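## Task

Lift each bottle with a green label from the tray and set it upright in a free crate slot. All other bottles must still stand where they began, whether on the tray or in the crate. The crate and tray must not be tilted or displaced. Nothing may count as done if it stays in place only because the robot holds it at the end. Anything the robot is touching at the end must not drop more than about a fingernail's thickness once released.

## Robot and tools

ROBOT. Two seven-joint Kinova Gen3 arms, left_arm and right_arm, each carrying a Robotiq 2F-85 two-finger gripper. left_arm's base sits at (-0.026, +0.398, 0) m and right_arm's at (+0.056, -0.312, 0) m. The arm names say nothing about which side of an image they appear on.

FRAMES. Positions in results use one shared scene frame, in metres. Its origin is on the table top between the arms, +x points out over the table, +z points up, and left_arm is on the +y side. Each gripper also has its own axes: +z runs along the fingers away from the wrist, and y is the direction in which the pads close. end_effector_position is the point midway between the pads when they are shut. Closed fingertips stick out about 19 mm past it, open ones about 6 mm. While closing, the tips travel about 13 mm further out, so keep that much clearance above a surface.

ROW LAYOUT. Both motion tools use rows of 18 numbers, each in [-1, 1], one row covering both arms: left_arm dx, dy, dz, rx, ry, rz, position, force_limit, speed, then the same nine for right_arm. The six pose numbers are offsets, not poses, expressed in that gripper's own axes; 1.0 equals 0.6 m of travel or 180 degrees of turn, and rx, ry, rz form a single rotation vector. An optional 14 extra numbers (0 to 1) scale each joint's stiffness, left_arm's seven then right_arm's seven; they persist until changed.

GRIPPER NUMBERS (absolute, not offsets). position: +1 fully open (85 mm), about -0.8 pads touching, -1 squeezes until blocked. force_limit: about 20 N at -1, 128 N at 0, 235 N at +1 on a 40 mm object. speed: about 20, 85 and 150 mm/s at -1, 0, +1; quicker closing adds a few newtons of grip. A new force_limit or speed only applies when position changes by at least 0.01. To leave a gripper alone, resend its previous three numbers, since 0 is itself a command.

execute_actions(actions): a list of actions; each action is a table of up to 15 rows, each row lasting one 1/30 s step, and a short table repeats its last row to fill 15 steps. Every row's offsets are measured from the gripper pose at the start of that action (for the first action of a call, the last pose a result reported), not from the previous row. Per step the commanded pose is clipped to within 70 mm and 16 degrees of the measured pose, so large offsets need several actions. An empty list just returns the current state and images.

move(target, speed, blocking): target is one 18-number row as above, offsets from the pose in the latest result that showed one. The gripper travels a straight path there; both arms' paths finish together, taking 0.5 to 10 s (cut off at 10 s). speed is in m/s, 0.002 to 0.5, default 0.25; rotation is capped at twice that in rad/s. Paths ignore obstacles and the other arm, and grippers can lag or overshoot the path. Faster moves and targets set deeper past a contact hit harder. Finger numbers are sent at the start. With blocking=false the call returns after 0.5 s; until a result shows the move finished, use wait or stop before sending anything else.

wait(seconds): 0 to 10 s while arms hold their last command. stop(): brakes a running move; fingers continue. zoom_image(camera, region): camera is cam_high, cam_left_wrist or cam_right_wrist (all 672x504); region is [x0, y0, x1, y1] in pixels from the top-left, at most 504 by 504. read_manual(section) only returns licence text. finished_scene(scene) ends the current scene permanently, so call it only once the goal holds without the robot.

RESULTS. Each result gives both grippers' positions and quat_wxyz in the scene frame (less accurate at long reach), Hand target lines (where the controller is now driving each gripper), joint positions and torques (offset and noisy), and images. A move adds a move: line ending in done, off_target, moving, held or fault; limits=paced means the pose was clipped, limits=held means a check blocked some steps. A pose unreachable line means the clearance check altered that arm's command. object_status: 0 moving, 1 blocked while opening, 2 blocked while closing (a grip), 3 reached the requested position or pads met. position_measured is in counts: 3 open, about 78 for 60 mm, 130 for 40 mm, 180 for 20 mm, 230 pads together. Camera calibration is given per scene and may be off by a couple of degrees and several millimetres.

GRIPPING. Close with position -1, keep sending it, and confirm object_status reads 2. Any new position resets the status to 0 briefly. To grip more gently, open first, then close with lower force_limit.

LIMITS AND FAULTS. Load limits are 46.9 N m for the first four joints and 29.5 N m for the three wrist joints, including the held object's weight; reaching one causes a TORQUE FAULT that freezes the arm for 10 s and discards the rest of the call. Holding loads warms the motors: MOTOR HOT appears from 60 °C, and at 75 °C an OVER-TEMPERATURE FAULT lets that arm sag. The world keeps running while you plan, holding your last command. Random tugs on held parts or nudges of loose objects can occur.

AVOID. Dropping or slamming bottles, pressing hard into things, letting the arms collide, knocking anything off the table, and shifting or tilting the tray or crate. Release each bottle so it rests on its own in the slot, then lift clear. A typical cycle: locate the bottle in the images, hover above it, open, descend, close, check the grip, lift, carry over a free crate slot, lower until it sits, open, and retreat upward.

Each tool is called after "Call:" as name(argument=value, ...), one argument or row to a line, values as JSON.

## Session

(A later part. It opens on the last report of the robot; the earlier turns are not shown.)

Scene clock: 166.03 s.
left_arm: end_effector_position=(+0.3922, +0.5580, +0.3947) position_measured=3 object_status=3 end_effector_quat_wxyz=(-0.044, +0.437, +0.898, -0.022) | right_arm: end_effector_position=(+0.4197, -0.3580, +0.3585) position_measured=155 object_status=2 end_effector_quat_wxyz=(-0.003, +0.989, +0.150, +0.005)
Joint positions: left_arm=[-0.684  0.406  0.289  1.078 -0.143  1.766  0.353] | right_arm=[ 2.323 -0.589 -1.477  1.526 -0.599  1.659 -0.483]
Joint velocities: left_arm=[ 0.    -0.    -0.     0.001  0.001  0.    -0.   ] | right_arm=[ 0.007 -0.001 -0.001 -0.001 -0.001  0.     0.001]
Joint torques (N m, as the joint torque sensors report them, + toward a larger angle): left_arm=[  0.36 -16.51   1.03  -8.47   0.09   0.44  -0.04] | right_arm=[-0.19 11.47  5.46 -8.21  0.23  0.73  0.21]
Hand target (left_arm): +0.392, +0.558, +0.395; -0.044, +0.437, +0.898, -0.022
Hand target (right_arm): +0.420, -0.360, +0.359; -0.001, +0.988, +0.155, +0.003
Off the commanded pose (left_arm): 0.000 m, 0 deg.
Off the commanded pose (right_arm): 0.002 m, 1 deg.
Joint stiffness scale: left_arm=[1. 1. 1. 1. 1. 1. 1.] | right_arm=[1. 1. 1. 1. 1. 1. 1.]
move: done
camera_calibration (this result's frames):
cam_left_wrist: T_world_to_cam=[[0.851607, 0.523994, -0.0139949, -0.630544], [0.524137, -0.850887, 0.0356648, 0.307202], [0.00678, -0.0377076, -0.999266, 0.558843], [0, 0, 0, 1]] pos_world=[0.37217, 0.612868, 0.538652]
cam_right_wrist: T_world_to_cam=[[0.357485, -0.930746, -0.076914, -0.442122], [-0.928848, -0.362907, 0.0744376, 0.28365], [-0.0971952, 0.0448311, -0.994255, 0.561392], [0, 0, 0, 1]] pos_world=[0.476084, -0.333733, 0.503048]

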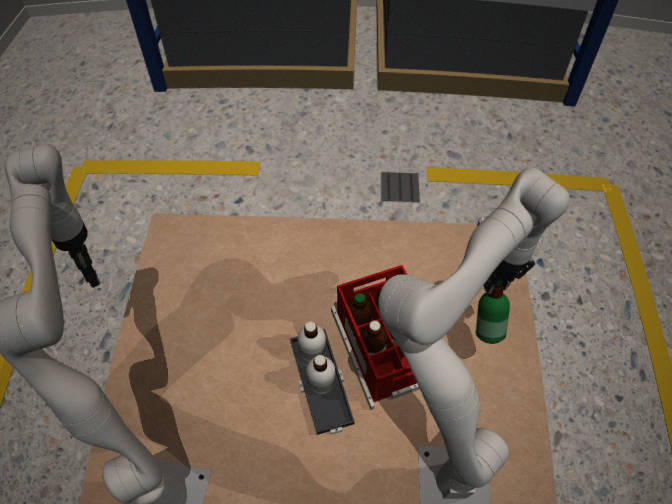

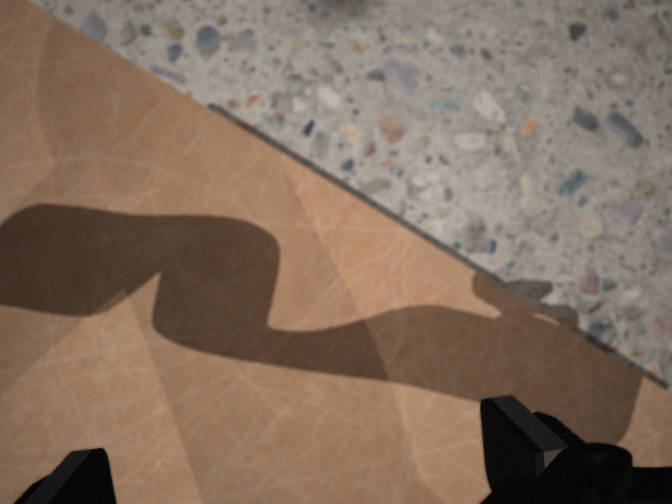

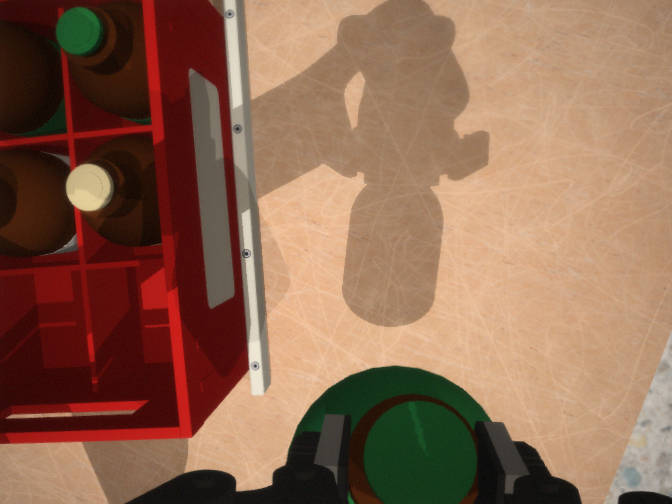

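Call:
move(
  target=[0,0,0,0,0,0,1,0,0, 0,0,0.29,0,0,0,-1,0.3,0],
  speed=0.12,
)

Call:
move(
  target=[0,0,0,0,0,0,1,0,0, 0,0,0.065,0,0,0,-1,0.3,0],
  speed=0.02,
)

Scene clock: 172.73 s.
left_arm: end_effector_position=(+0.3922, +0.5580, +0.3947) position_measured=3 object_status=3 end_effector_quat_wxyz=(-0.044, +0.437, +0.898, -0.022) | right_arm: end_effector_position=(+0.4205, -0.3569, +0.1859) position_measured=155 object_status=2 end_effector_quat_wxyz=(-0.002, +0.989, +0.147, +0.003)
Joint positions: left_arm=[-0.684  0.406  0.289  1.078 -0.143  1.766  0.353] | right_arm=[ 2.407 -0.712 -1.741  1.92  -0.773  1.2   -0.342]
Joint velocities: left_arm=[ 0.002 -0.001 -0.     0.001 -0.     0.    -0.   ] | right_arm=[ 0.008 -0.001 -0.01   0.001  0.002 -0.007 -0.   ]
Joint torques (N m, as the joint torque sensors report them, + toward a larger angle): left_arm=[  0.07 -16.29   1.04  -8.55   0.03   0.21  -0.41] | right_arm=[-0.36 13.08  5.76 -6.4   0.36  0.4   0.37]
Hand target (left_arm): +0.392, +0.558, +0.395; -0.044, +0.437, +0.898, -0.022
Hand target (right_arm): +0.421, -0.357, +0.184; -0.003, +0.989, +0.149, +0.005
Off the commanded pose (left_arm): 0.000 m, 0 deg.
Off the commanded pose (right_arm): 0.002 m, 0 deg.
Joint stiffness scale: left_arm=[1. 1. 1. 1. 1. 1. 1.] | right_arm=[1. 1. 1. 1. 1. 1. 1.]
move: done
camera_calibration (this result's frames):
cam_left_wrist: T_world_to_cam=[[0.851607, 0.523994, -0.0139951, -0.630544], [0.524137, -0.850887, 0.0356649, 0.307202], [0.00677993, -0.0377078, -0.999266, 0.558843], [0, 0, 0, 1]] pos_world=[0.37217, 0.612868, 0.538652]
cam_right_wrist: T_world_to_cam=[[0.352102, -0.932779, -0.0771227, -0.45315], [-0.930675, -0.357668, 0.0769244, 0.299788], [-0.0993378, 0.044691, -0.99405, 0.390676], [0, 0, 0, 1]] pos_world=[0.477369, -0.332924, 0.330342]

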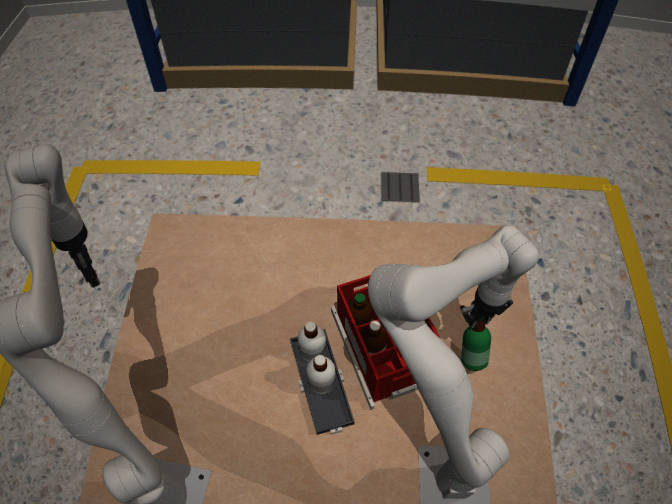

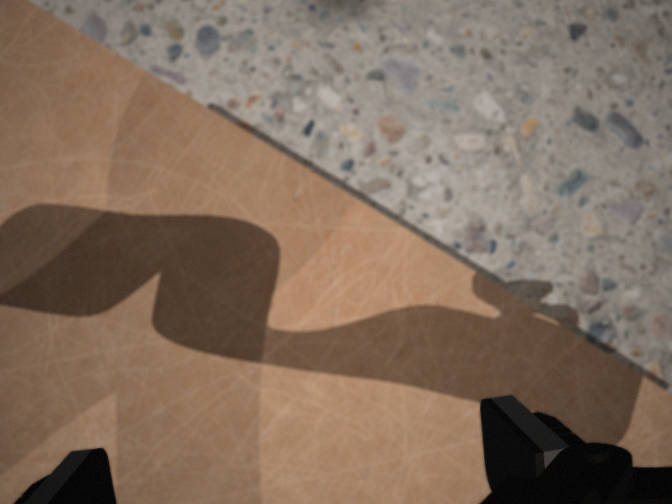

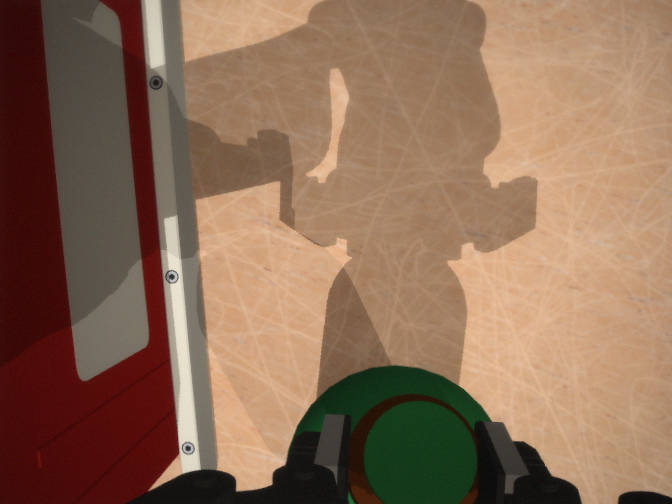

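Scene clock: 174.90 s.
left_arm: end_effector_position=(+0.3922, +0.5580, +0.3947) position_measured=3 object_status=3 end_effector_quat_wxyz=(-0.044, +0.437, +0.898, -0.022) | right_arm: end_effector_position=(+0.4206, -0.3564, +0.1489) position_measured=155 object_status=2 end_effector_quat_wxyz=(-0.002, +0.990, +0.144, +0.003)
Joint positions: left_arm=[-0.684  0.406  0.289  1.078 -0.143  1.766  0.353] | right_arm=[ 2.459 -0.731 -1.851  1.979 -0.818  1.089 -0.322]
Joint velocities: left_arm=[-0.     0.    -0.    -0.    -0.001 -0.001  0.001] | right_arm=[ 0.005 -0.    -0.01  -0.    -0.01  -0.008  0.   ]
Joint torques (N m, as the joint torque sensors report them, + toward a larger angle): left_arm=[  0.   -16.36   1.05  -8.36  -0.12   0.36  -0.15] | right_arm=[ 0.45 10.72  4.48 -3.31  0.56  0.44  0.41]
Hand target (left_arm): +0.392, +0.558, +0.395; -0.044, +0.437, +0.898, -0.022
Hand target (right_arm): +0.421, -0.357, +0.147; -0.002, +0.989, +0.147, +0.003
Off the commanded pose (left_arm): 0.000 m, 0 deg.
Off the commanded pose (right_arm): 0.002 m, 0 deg.
Joint stiffness scale: left_arm=[1. 1. 1. 1. 1. 1. 1.] | right_arm=[1. 1. 1. 1. 1. 1. 1.]
move: done
camera_calibration (this result's frames):
cam_left_wrist: T_world_to_cam=[[0.851607, 0.523994, -0.013995, -0.630544], [0.524137, -0.850887, 0.0356647, 0.307203], [0.00677988, -0.0377076, -0.999266, 0.558843], [0, 0, 0, 1]] pos_world=[0.37217, 0.612868, 0.538652]
cam_right_wrist: T_world_to_cam=[[0.346423, -0.934895, -0.0772132, -0.453914], [-0.932708, -0.352066, 0.0781393, 0.305645], [-0.100236, 0.0449481, -0.993948, 0.354279], [0, 0, 0, 1]] pos_world=[0.477836, -0.332679, 0.293204]

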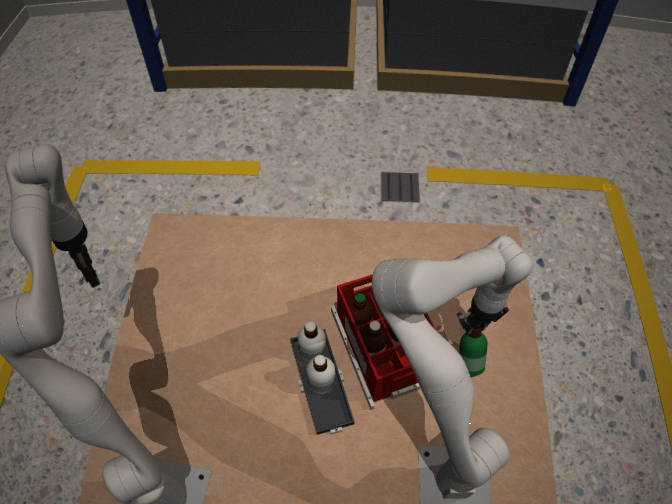

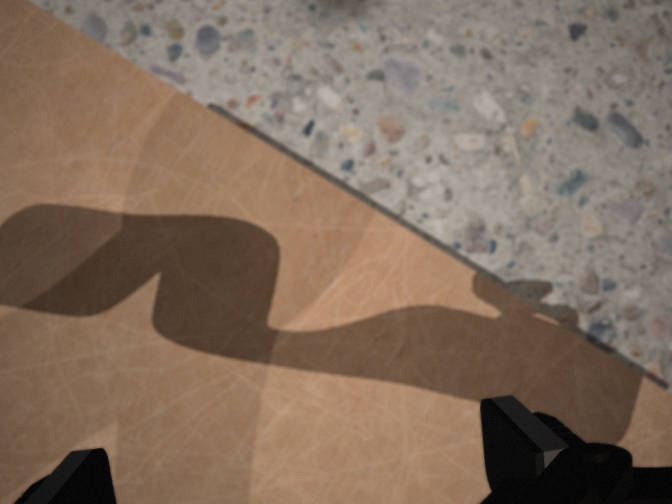

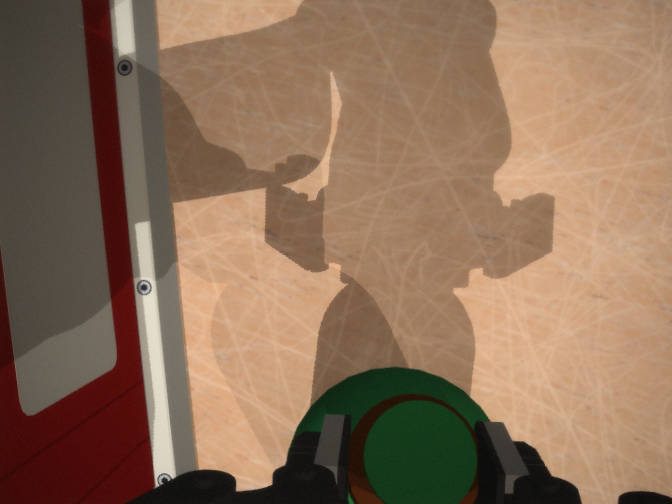

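Call:
move(
  target=[0,0,0,0,0,0,1,0,0, -0.067,0,0.0,0,0,0,-1,0.3,0],
  speed=0.03,
)

Scene clock: 188.33 s.
left_arm: end_effector_position=(+0.3922, +0.5580, +0.3947) position_measured=3 object_status=3 end_effector_quat_wxyz=(-0.044, +0.437, +0.898, -0.022) | right_arm: end_effector_position=(+0.3867, -0.3659, +0.1494) position_measured=155 object_status=2 end_effector_quat_wxyz=(-0.005, +0.990, +0.137, +0.008)
Joint positions: left_arm=[-0.684  0.406  0.289  1.078 -0.143  1.766  0.353] | right_arm=[ 2.442 -0.673 -1.813  2.081 -0.803  1.036 -0.265]
Joint velocities: left_arm=[-0.     0.001  0.    -0.     0.002 -0.    -0.001] | right_arm=[-0.001  0.004  0.     0.004  0.003 -0.004 -0.   ]
Joint torques (N m, as the joint torque sensors report them, + toward a larger angle): left_arm=[  0.13 -16.17   0.87  -8.32  -0.06   0.33  -0.15] | right_arm=[ 0.03  9.07  3.58 -2.96  1.32  0.88  0.35]
Hand target (left_arm): +0.392, +0.558, +0.395; -0.044, +0.437, +0.898, -0.022
Hand target (right_arm): +0.382, -0.368, +0.149; -0.002, +0.990, +0.144, +0.003
Off the commanded pose (left_arm): 0.000 m, 0 deg.
Off the commanded pose (right_arm): 0.005 m, 1 deg.
Joint stiffness scale: left_arm=[1. 1. 1. 1. 1. 1. 1.] | right_arm=[1. 1. 1. 1. 1. 1. 1.]
move: off_target (right_arm)
camera_calibration (this result's frames):
cam_left_wrist: T_world_to_cam=[[0.851607, 0.523994, -0.013995, -0.630544], [0.524137, -0.850887, 0.0356647, 0.307202], [0.00677998, -0.0377076, -0.999266, 0.558843], [0, 0, 0, 1]] pos_world=[0.37217, 0.612868, 0.538652]
cam_right_wrist: T_world_to_cam=[[0.334874, -0.938818, -0.0804954, -0.4475], [-0.937889, -0.340323, 0.0674098, 0.278546], [-0.09068, 0.052922, -0.994473, 0.351183], [0, 0, 0, 1]] pos_world=[0.442946, -0.343911, 0.294443]

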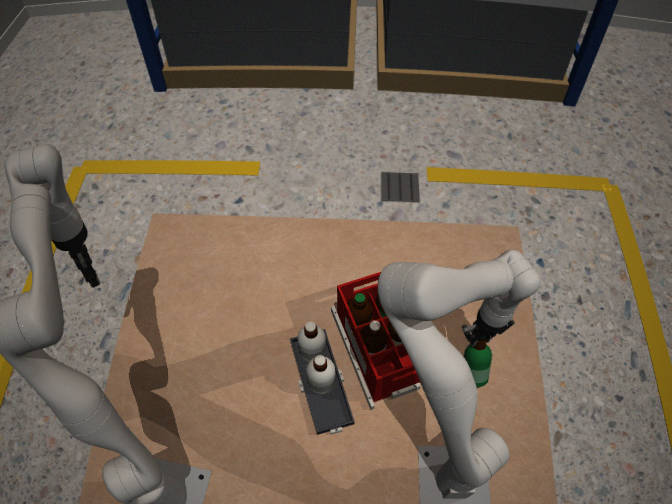

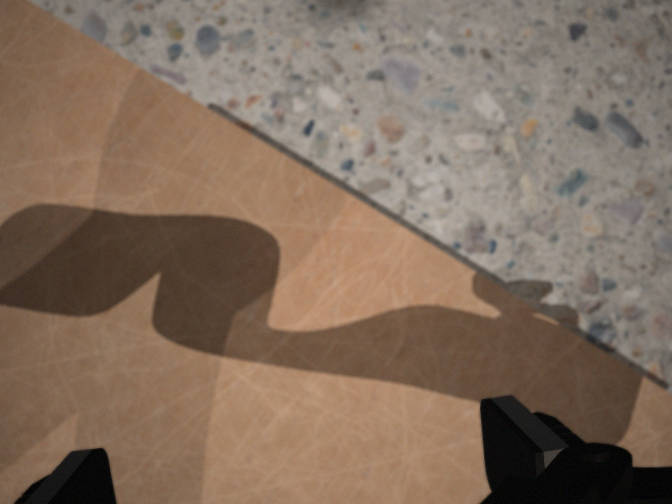

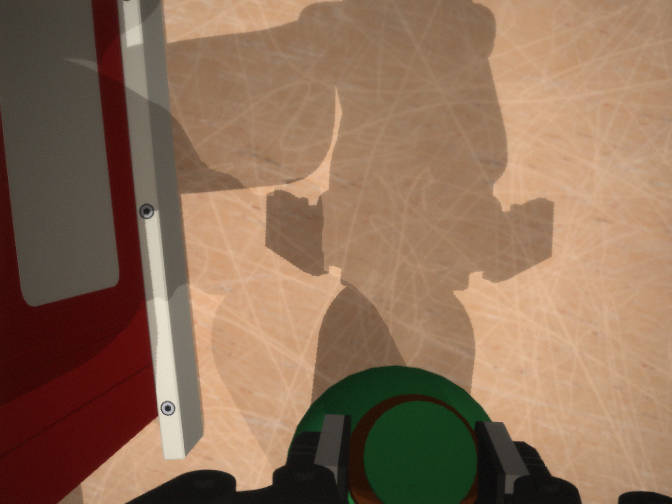

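Call:
zoom_image(
  camera="cam_high",
  region=[420, 280, 540, 400],
)

Region (420, 280, 540, 400) of cam_high's 672x504 image, scaled by 4.200, with more detail than that image has.

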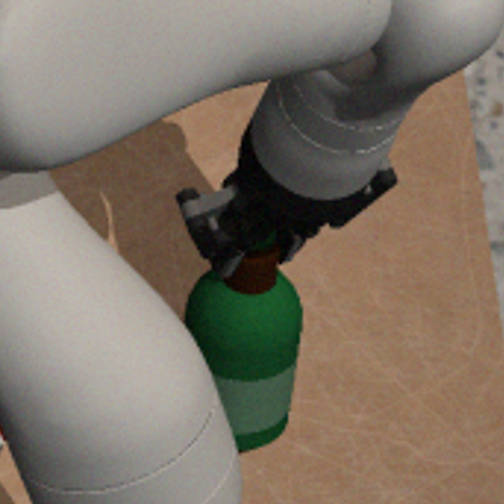

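Call:
move(
  target=[0,0,0,0,0,0,1,0,0, 0,0,-0.07,0,0,0,-1,0.3,0],
  speed=0.05,
)

Call:
move(
  target=[0,0,0,0,0,0,1,0,0, 0,0,0,0,0.15,0,-1,0.3,0],
  speed=0.1,
)

Scene clock: 209.50 s.
left_arm: end_effector_position=(+0.3922, +0.5580, +0.3947) position_measured=3 object_status=3 end_effector_quat_wxyz=(-0.044, +0.437, +0.898, -0.022) | right_arm: end_effector_position=(+0.3871, -0.3665, +0.1902) position_measured=155 object_status=2 end_effector_quat_wxyz=(-0.005, +0.990, +0.140, +0.010)
Joint positions: left_arm=[-0.684  0.406  0.289  1.078 -0.143  1.766  0.353] | right_arm=[ 2.372 -0.64  -1.693  2.013 -0.73   1.151 -0.312]
Joint velocities: left_arm=[ 0.    -0.    -0.002 -0.001 -0.002  0.     0.   ] | right_arm=[-0.008 -0.     0.009 -0.001  0.001  0.007  0.001]
Joint torques (N m, as the joint torque sensors report them, + toward a larger angle): left_arm=[  0.07 -16.18   0.71  -8.74  -0.09   0.3   -0.17] | right_arm=[-0.92 11.16  5.67 -6.72  0.05  0.52  0.4 ]
Hand target (left_arm): +0.392, +0.558, +0.395; -0.044, +0.437, +0.898, -0.022
Hand target (right_arm): +0.386, -0.366, +0.191; -0.005, +0.990, +0.137, +0.008
Off the commanded pose (left_arm): 0.000 m, 0 deg.
Off the commanded pose (right_arm): 0.002 m, 0 deg.
Joint stiffness scale: left_arm=[1. 1. 1. 1. 1. 1. 1.] | right_arm=[1. 1. 1. 1. 1. 1. 1.]
move: done
camera_calibration (this result's frames):
cam_left_wrist: T_world_to_cam=[[0.851607, 0.523994, -0.013995, -0.630544], [0.524137, -0.850887, 0.0356647, 0.307203], [0.00677994, -0.0377076, -0.999266, 0.558843], [0, 0, 0, 1]] pos_world=[0.37217, 0.612868, 0.538652]
cam_right_wrist: T_world_to_cam=[[0.339616, -0.937128, -0.0803292, -0.446109], [-0.93649, -0.34485, 0.0637561, 0.274445], [-0.0874491, 0.053575, -0.994727, 0.390877], [0, 0, 0, 1]] pos_world=[0.442702, -0.34436, 0.335483]

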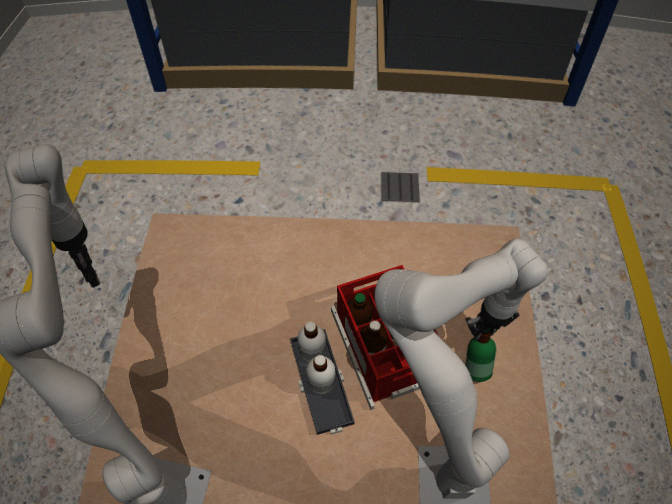

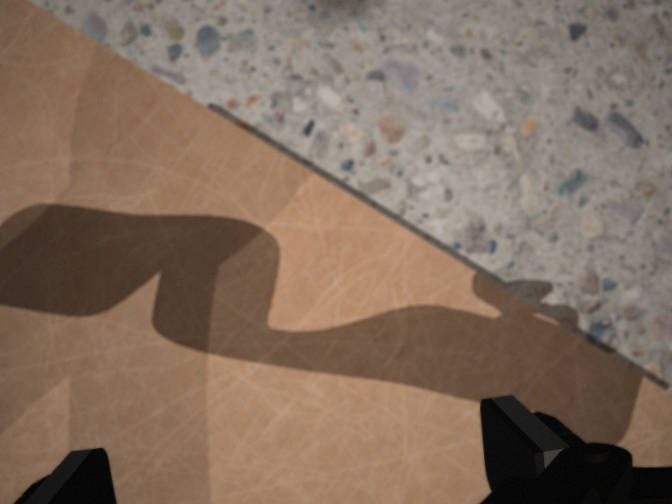

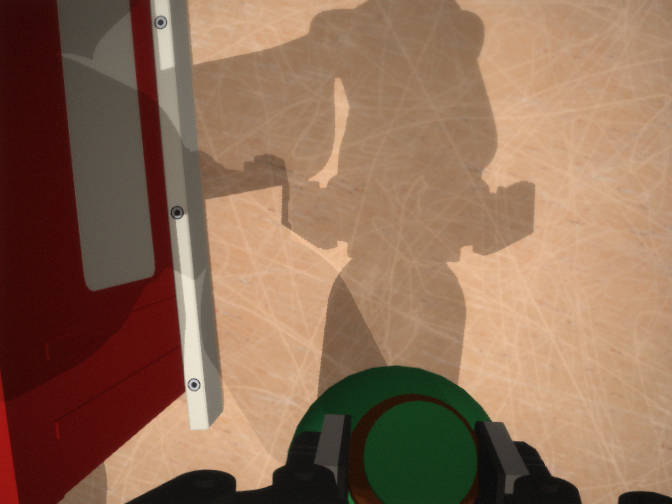

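Scene clock: 212.20 s.
left_arm: end_effector_position=(+0.3922, +0.5580, +0.3947) position_measured=3 object_status=3 end_effector_quat_wxyz=(-0.044, +0.437, +0.898, -0.022) | right_arm: end_effector_position=(+0.3867, -0.3662, +0.1905) position_measured=155 object_status=2 end_effector_quat_wxyz=(-0.038, +0.961, +0.134, +0.239)
Joint positions: left_arm=[-0.684  0.406  0.289  1.078 -0.143  1.766  0.353] | right_arm=[ 2.387 -0.233 -1.75   2.386 -1.093  0.684  0.157]
Joint velocities: left_arm=[-0.001 -0.     0.002  0.001 -0.001 -0.    -0.   ] | right_arm=[ 0.022  0.008 -0.005  0.003 -0.004 -0.     0.005]
Joint torques (N m, as the joint torque sensors report them, + toward a larger angle): left_arm=[ -0.19 -16.36   0.81  -8.34   0.02   0.28  -0.19] | right_arm=[-0.42  5.96  1.39 -7.81 -1.54  0.76  0.45]
Hand target (left_arm): +0.392, +0.558, +0.395; -0.044, +0.437, +0.898, -0.022
Hand target (right_arm): +0.387, -0.367, +0.191; -0.037, +0.960, +0.134, +0.241
Off the commanded pose (left_arm): 0.000 m, 0 deg.
Off the commanded pose (right_arm): 0.001 m, 0 deg.
Joint stiffness scale: left_arm=[1. 1. 1. 1. 1. 1. 1.] | right_arm=[1. 1. 1. 1. 1. 1. 1.]
move: done
camera_calibration (this result's frames):
cam_left_wrist: T_world_to_cam=[[0.851607, 0.523994, -0.0139949, -0.630544], [0.524137, -0.850887, 0.035665, 0.307203], [0.00678015, -0.0377078, -0.999266, 0.558843], [0, 0, 0, 1]] pos_world=[0.37217, 0.612868, 0.538652]
cam_right_wrist: T_world_to_cam=[[0.362289, -0.931051, -0.0434943, -0.459294], [-0.863518, -0.317714, -0.391656, 0.342648], [0.350833, 0.179451, -0.919083, 0.253283], [0, 0, 0, 1]] pos_world=[0.37342, -0.364214, 0.347012]

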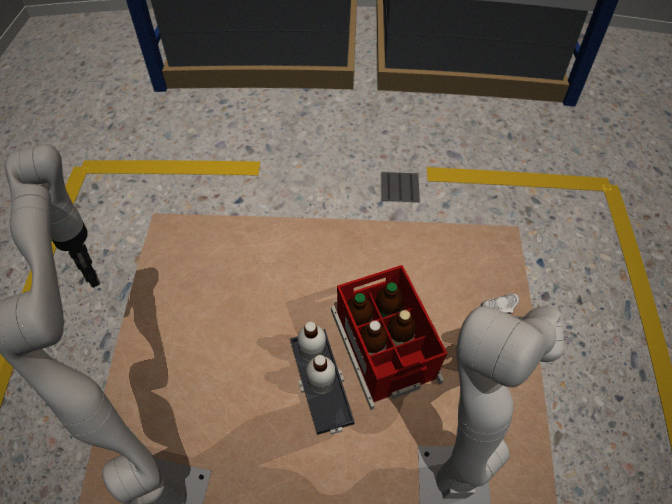

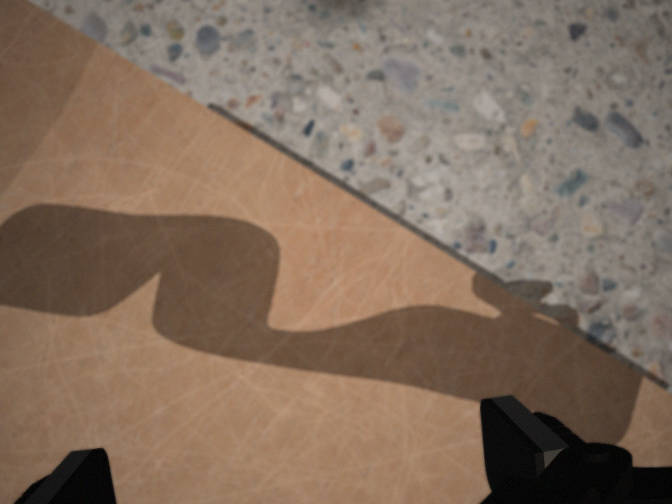

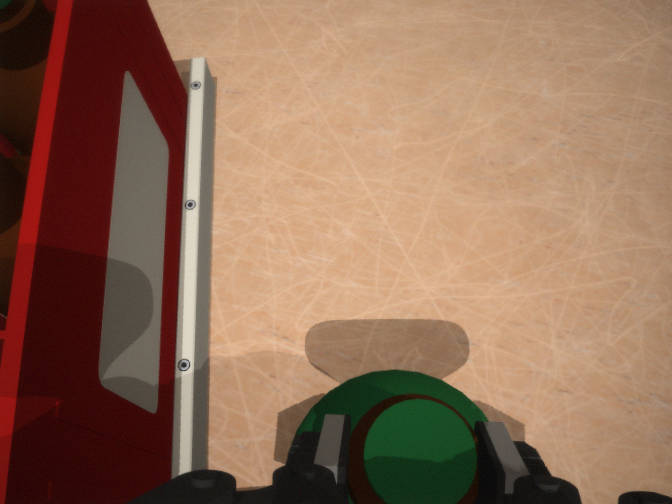

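Call:
move(
  target=[0,0,0,0,0,0,1,0,0, -0.031,0.001,0.059,0,0,0,-1,0.3,0],
  speed=0.03,
)

Scene clock: 221.57 s.
left_arm: end_effector_position=(+0.3922, +0.5580, +0.3947) position_measured=3 object_status=3 end_effector_quat_wxyz=(-0.044, +0.437, +0.898, -0.022) | right_arm: end_effector_position=(+0.3872, -0.3680, +0.1514) position_measured=155 object_status=2 end_effector_quat_wxyz=(-0.036, +0.962, +0.132, +0.238)
Joint positions: left_arm=[-0.684  0.406  0.289  1.078 -0.143  1.766  0.353] | right_arm=[ 2.679 -0.356 -1.983  2.461 -1.375  0.712  0.487]
Joint velocities: left_arm=[-0.     0.001 -0.001  0.     0.002 -0.     0.001] | right_arm=[ 0.014  0.002 -0.01  -0.001 -0.     0.002  0.001]
Joint torques (N m, as the joint torque sensors report them, + toward a larger angle): left_arm=[  0.13 -16.36   1.34  -8.14   0.24   0.34  -0.29] | right_arm=[-0.1   7.43  2.   -4.99 -0.68  0.63  0.62]
Hand target (left_arm): +0.392, +0.558, +0.395; -0.044, +0.437, +0.898, -0.022
Hand target (right_arm): +0.387, -0.367, +0.151; -0.037, +0.961, +0.134, +0.239
Off the commanded pose (left_arm): 0.000 m, 0 deg.
Off the commanded pose (right_arm): 0.002 m, 0 deg.
Joint stiffness scale: left_arm=[1. 1. 1. 1. 1. 1. 1.] | right_arm=[1. 1. 1. 1. 1. 1. 1.]
move: done
camera_calibration (this result's frames):
cam_left_wrist: T_world_to_cam=[[0.851607, 0.523994, -0.0139949, -0.630544], [0.524137, -0.850887, 0.0356649, 0.307202], [0.00678008, -0.0377077, -0.999266, 0.558843], [0, 0, 0, 1]] pos_world=[0.37217, 0.612868, 0.538652]
cam_right_wrist: T_world_to_cam=[[0.357907, -0.932853, -0.0410818, -0.462175], [-0.865135, -0.314729, -0.390497, 0.328689], [0.351346, 0.175303, -0.919687, 0.215897], [0, 0, 0, 1]] pos_world=[0.373921, -0.365541, 0.307922]

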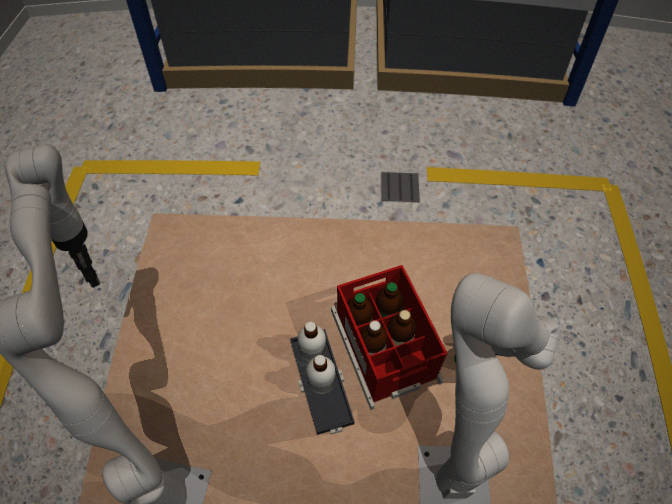

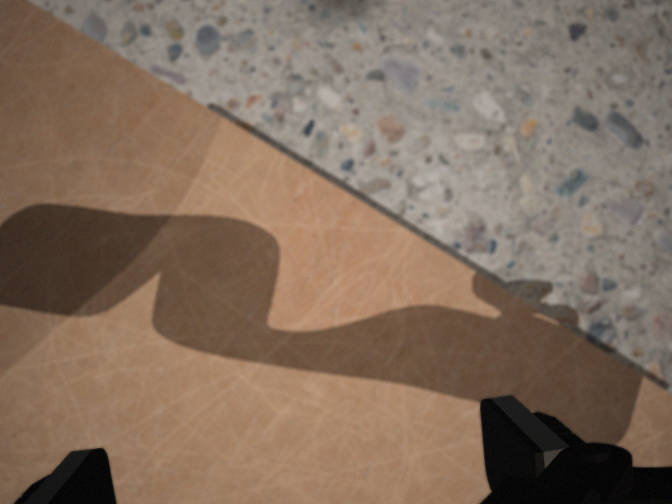

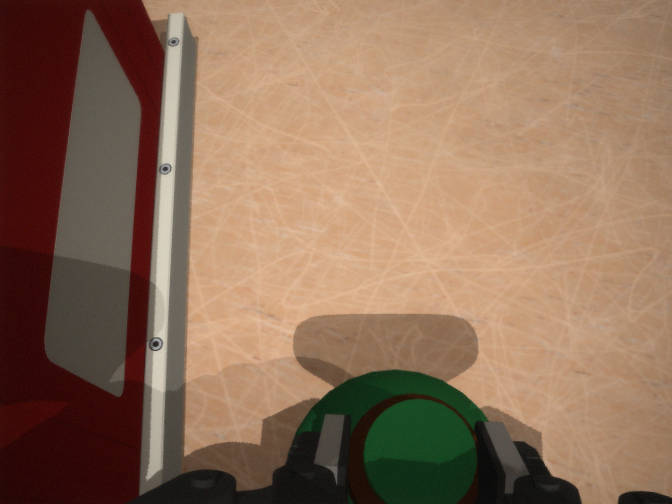

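Call:
execute_actions(
  actions=[
    [[0,0,0,0,0,0,1,0,0, 0,0,0,0,0,0,0.3,0.3,-0.5]],
    [[0,0,0,0,0,0,1,0,0, 0,0,0,0,0,0,0.3,0.3,-0.5]],
  ],
)

Scene clock: 225.70 s.
left_arm: end_effector_position=(+0.3922, +0.5580, +0.3947) position_measured=3 object_status=3 end_effector_quat_wxyz=(-0.044, +0.437, +0.898, -0.022) | right_arm: end_effector_position=(+0.3871, -0.3681, +0.1514) position_measured=91 object_status=3 end_effector_quat_wxyz=(-0.036, +0.962, +0.131, +0.238)
Joint positions: left_arm=[-0.684  0.406  0.289  1.078 -0.143  1.766  0.353] | right_arm=[ 2.68  -0.356 -1.983  2.461 -1.375  0.712  0.487]
Joint velocities: left_arm=[ 0.     0.001 -0.001 -0.    -0.     0.     0.   ] | right_arm=[ 0.    -0.001 -0.001  0.001  0.     0.    -0.   ]
Joint torques (N m, as the joint torque sensors report them, + toward a larger angle): left_arm=[ -0.06 -16.6    0.79  -8.61   0.15   0.34  -0.06] | right_arm=[-0.19  7.64  1.97 -4.33 -0.55  0.98  0.36]
Hand target (left_arm): +0.392, +0.558, +0.395; -0.044, +0.437, +0.898, -0.022
Hand target (right_arm): +0.387, -0.368, +0.151; -0.036, +0.962, +0.131, +0.238
Off the commanded pose (left_arm): 0.000 m, 0 deg.
Off the commanded pose (right_arm): 0.000 m, 0 deg.
Joint stiffness scale: left_arm=[1. 1. 1. 1. 1. 1. 1.] | right_arm=[1. 1. 1. 1. 1. 1. 1.]
camera_calibration (this result's frames):
cam_left_wrist: T_world_to_cam=[[0.851607, 0.523994, -0.0139951, -0.630544], [0.524137, -0.850887, 0.0356647, 0.307203], [0.00677986, -0.0377076, -0.999266, 0.558843], [0, 0, 0, 1]] pos_world=[0.37217, 0.612868, 0.538652]
cam_right_wrist: T_world_to_cam=[[0.357243, -0.93308, -0.0417119, -0.461982], [-0.865361, -0.31385, -0.390702, 0.329017], [0.351465, 0.175671, -0.919571, 0.215994], [0, 0, 0, 1]] pos_world=[0.373844, -0.365748, 0.307899]

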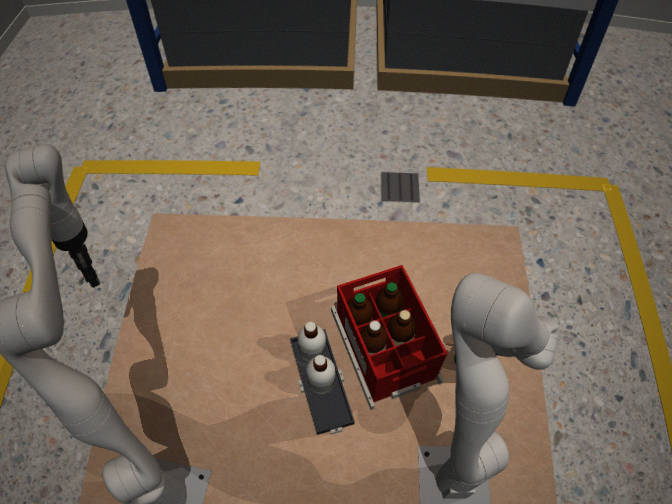

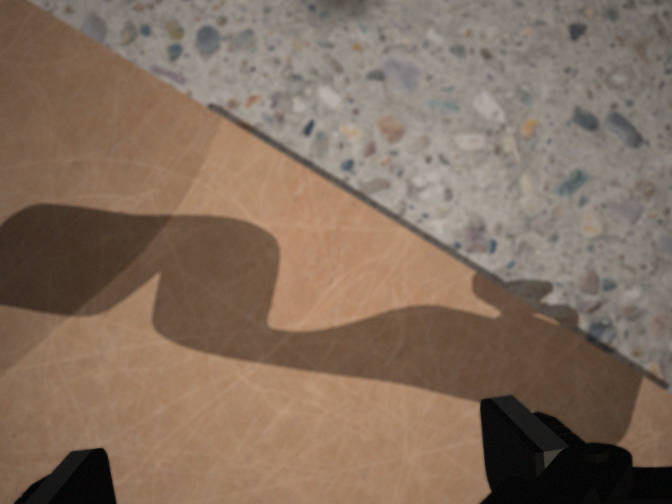

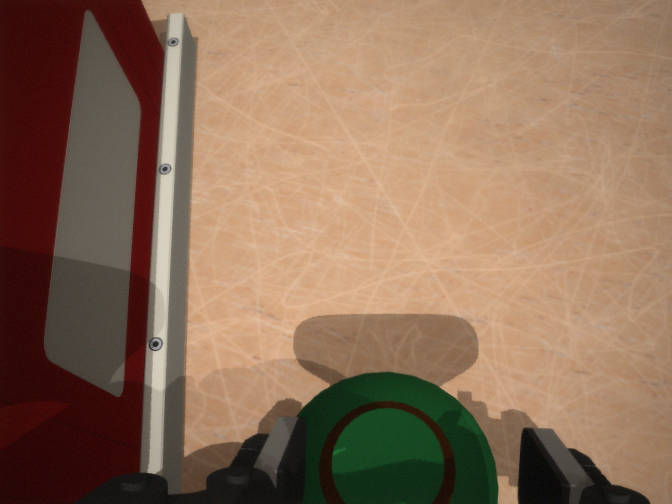

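Call:
move(
  target=[0,0,0,0,0,0,1,0,0, 0,0,-0.14,0,0,0,1,0.3,0],
  speed=0.08,
)

Call:
move(
  target=[0,0,0,0,0,0,1,0,0, 0,0,0,0,-0.15,0,1,0.3,0],
  speed=0.15,
)

Scene clock: 235.97 s.
left_arm: end_effector_position=(+0.3922, +0.5580, +0.3947) position_measured=3 object_status=3 end_effector_quat_wxyz=(-0.044, +0.437, +0.898, -0.022) | right_arm: end_effector_position=(+0.3486, -0.3790, +0.2253) position_measured=3 object_status=3 end_effector_quat_wxyz=(-0.038, +0.962, +0.131, +0.236)
Joint positions: left_arm=[-0.684  0.406  0.289  1.078 -0.143  1.766  0.353] | right_arm=[ 2.05  -0.319 -1.181  2.366 -0.972  0.937  0.16 ]
Joint velocities: left_arm=[-0.001  0.    -0.     0.001  0.003  0.    -0.   ] | right_arm=[-0.017 -0.     0.004  0.001 -0.001  0.     0.001]
Joint torques (N m, as the joint torque sensors report them, + toward a larger angle): left_arm=[  0.06 -15.95   1.    -8.14   0.11   0.09  -0.4 ] | right_arm=[ 0.02  3.1   2.22 -6.38 -1.02  0.69  0.45]
Hand target (left_arm): +0.392, +0.558, +0.395; -0.044, +0.437, +0.898, -0.022
Hand target (right_arm): +0.349, -0.379, +0.226; -0.037, +0.962, +0.131, +0.238
Off the commanded pose (left_arm): 0.000 m, 0 deg.
Off the commanded pose (right_arm): 0.001 m, 0 deg.
Joint stiffness scale: left_arm=[1. 1. 1. 1. 1. 1. 1.] | right_arm=[1. 1. 1. 1. 1. 1. 1.]
move: done
camera_calibration (this result's frames):
cam_left_wrist: T_world_to_cam=[[0.851607, 0.523994, -0.0139951, -0.630544], [0.524137, -0.850887, 0.0356647, 0.307203], [0.00677982, -0.0377077, -0.999266, 0.558843], [0, 0, 0, 1]] pos_world=[0.37217, 0.612868, 0.538652]
cam_right_wrist: T_world_to_cam=[[0.356693, -0.933024, -0.0472874, -0.453833], [-0.867781, -0.312154, -0.386672, 0.321727], [0.346013, 0.178958, -0.921004, 0.302836], [0, 0, 0, 1]] pos_world=[0.336283, -0.377204, 0.381855]

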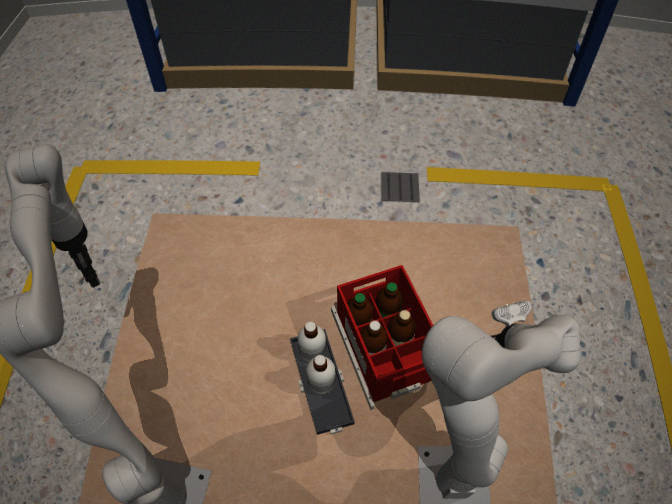

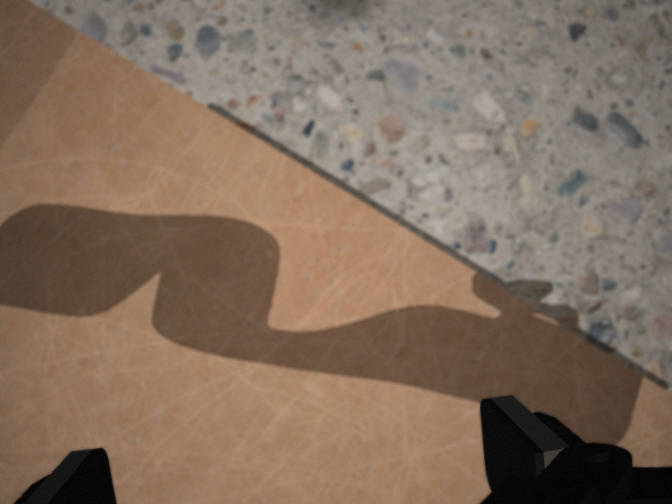

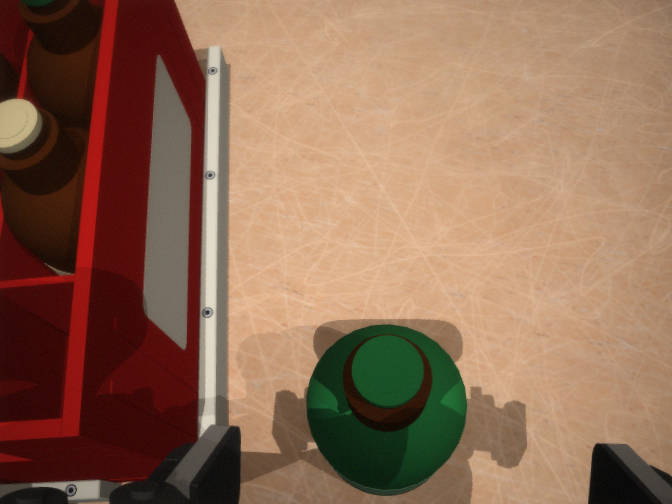

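Scene clock: 237.93 s.
left_arm: end_effector_position=(+0.3922, +0.5580, +0.3947) position_measured=3 object_status=3 end_effector_quat_wxyz=(-0.044, +0.437, +0.898, -0.022) | right_arm: end_effector_position=(+0.3500, -0.3783, +0.2253) position_measured=3 object_status=3 end_effector_quat_wxyz=(-0.008, +0.990, +0.139, +0.009)
Joint positions: left_arm=[-0.684  0.406  0.289  1.078 -0.143  1.766  0.353] | right_arm=[ 2.284 -0.605 -1.489  2.031 -0.665  1.249 -0.251]
Joint velocities: left_arm=[ 0.001  0.001 -0.001  0.    -0.001  0.    -0.   ] | right_arm=[ 0.012 -0.023 -0.001 -0.002  0.     0.011  0.   ]
Joint torques (N m, as the joint torque sensors report them, + toward a larger angle): left_arm=[  0.   -15.88   0.73  -8.34   0.13   0.51  -0.02] | right_arm=[-0.23  7.68  4.68 -6.72 -0.17  0.37  0.54]
Hand target (left_arm): +0.392, +0.558, +0.395; -0.044, +0.437, +0.898, -0.022
Hand target (right_arm): +0.348, -0.379, +0.225; -0.008, +0.991, +0.136, +0.004
Off the commanded pose (left_arm): 0.000 m, 0 deg.
Off the commanded pose (right_arm): 0.002 m, 1 deg.
Joint stiffness scale: left_arm=[1. 1. 1. 1. 1. 1. 1.] | right_arm=[1. 1. 1. 1. 1. 1. 1.]
move: done
camera_calibration (this result's frames):
cam_left_wrist: T_world_to_cam=[[0.851607, 0.523994, -0.013995, -0.630544], [0.524137, -0.850887, 0.0356648, 0.307203], [0.00677992, -0.0377077, -0.999266, 0.558843], [0, 0, 0, 1]] pos_world=[0.37217, 0.612868, 0.538652]
cam_right_wrist: T_world_to_cam=[[0.338467, -0.937126, -0.0850527, -0.440292], [-0.936673, -0.344176, 0.0647045, 0.233506], [-0.0899094, 0.0577662, -0.994273, 0.425457], [0, 0, 0, 1]] pos_world=[0.405995, -0.356819, 0.370464]

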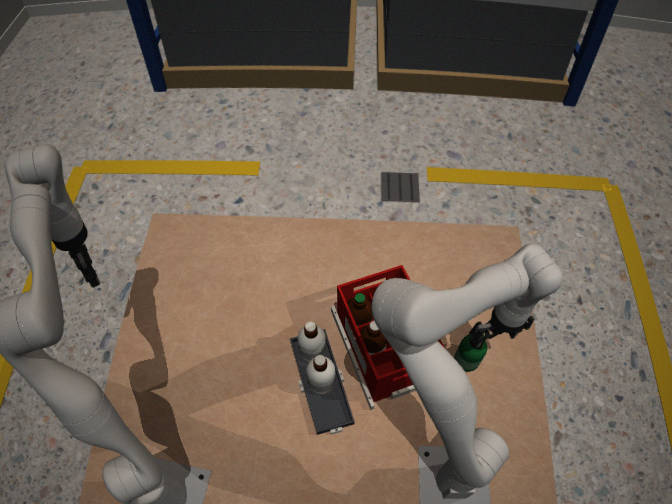

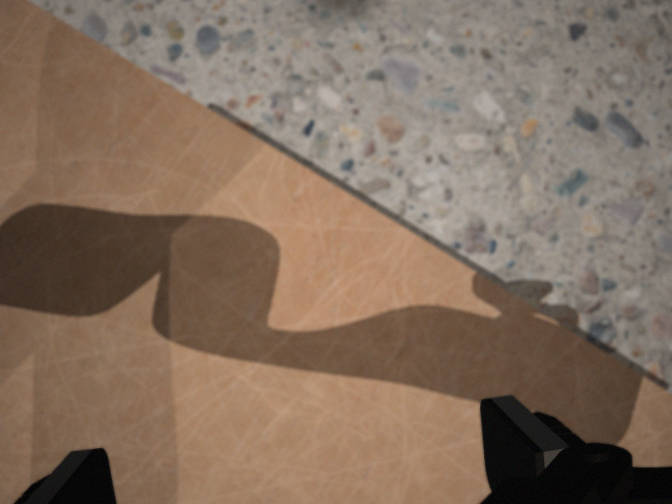

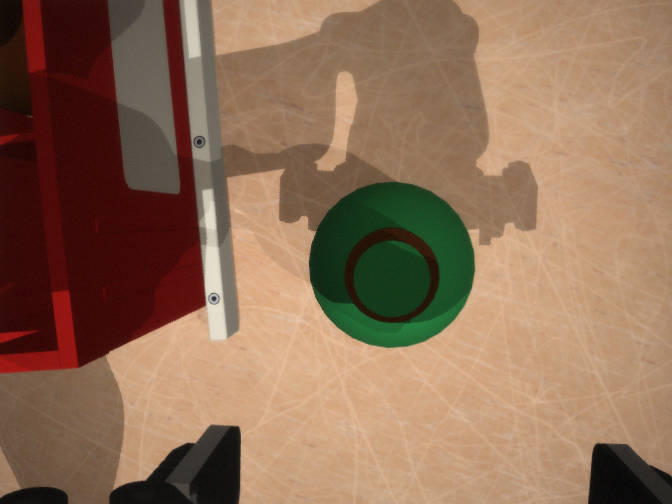

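Call:
move(
  target=[0,0,0,0,0,0,1,0,0, 0.08,0.002,0.06,0,0,0,1,0.3,0],
  speed=0.1,
)

Scene clock: 244.83 s.
left_arm: end_effector_position=(+0.3922, +0.5580, +0.3947) position_measured=3 object_status=3 end_effector_quat_wxyz=(-0.044, +0.437, +0.898, -0.022) | right_arm: end_effector_position=(+0.3943, -0.3652, +0.1905) position_measured=3 object_status=3 end_effector_quat_wxyz=(-0.008, +0.989, +0.144, +0.006)
Joint positions: left_arm=[-0.684  0.406  0.289  1.078 -0.143  1.766  0.353] | right_arm=[ 2.386 -0.706 -1.652  1.985 -0.783  1.219 -0.255]
Joint velocities: left_arm=[-0.    -0.001 -0.     0.001 -0.001 -0.     0.   ] | right_arm=[ 0.005 -0.013 -0.    -0.001 -0.005  0.    -0.001]
Joint torques (N m, as the joint torque sensors report them, + toward a larger angle): left_arm=[ -0.09 -16.4    0.87  -8.41  -0.3    0.21   0.08] | right_arm=[-0.78 10.93  5.16 -5.48  0.22  0.53  0.4 ]
Hand target (left_arm): +0.392, +0.558, +0.395; -0.044, +0.437, +0.898, -0.022
Hand target (right_arm): +0.397, -0.366, +0.190; -0.008, +0.990, +0.139, +0.009
Off the commanded pose (left_arm): 0.000 m, 0 deg.
Off the commanded pose (right_arm): 0.003 m, 1 deg.
Joint stiffness scale: left_arm=[1. 1. 1. 1. 1. 1. 1.] | right_arm=[1. 1. 1. 1. 1. 1. 1.]
move: done
camera_calibration (this result's frames):
cam_left_wrist: T_world_to_cam=[[0.851607, 0.523994, -0.0139948, -0.630544], [0.524137, -0.850887, 0.0356648, 0.307202], [0.00678015, -0.0377076, -0.999266, 0.558843], [0, 0, 0, 1]] pos_world=[0.37217, 0.612868, 0.538652]
cam_right_wrist: T_world_to_cam=[[0.347846, -0.933459, -0.0875032, -0.447899], [-0.932655, -0.354045, 0.0693309, 0.275631], [-0.0956977, 0.0574938, -0.993749, 0.396203], [0, 0, 0, 1]] pos_world=[0.450784, -0.343289, 0.335423]

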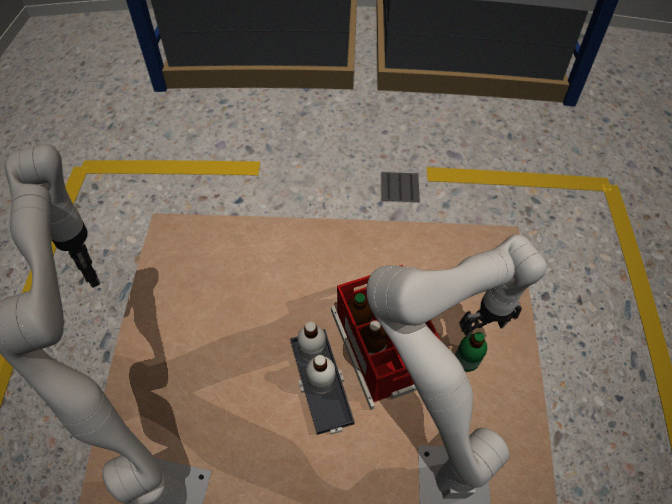

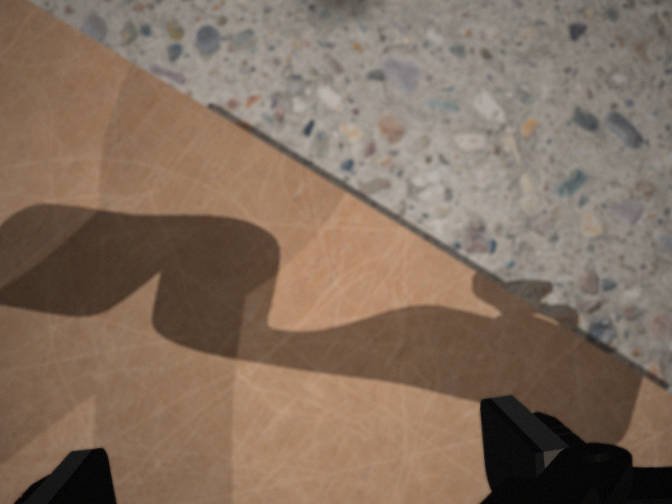

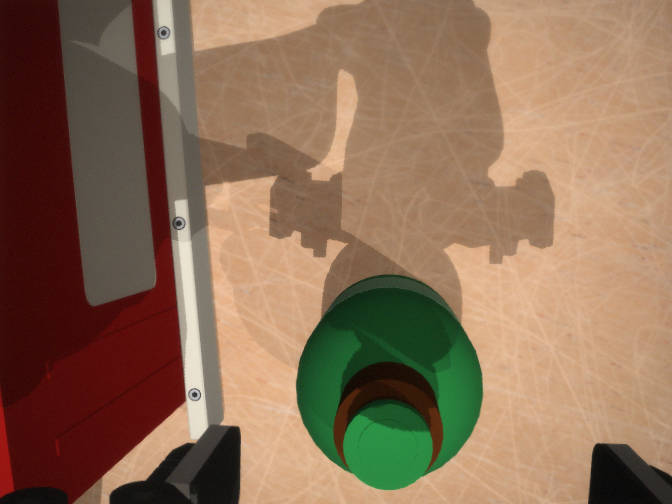

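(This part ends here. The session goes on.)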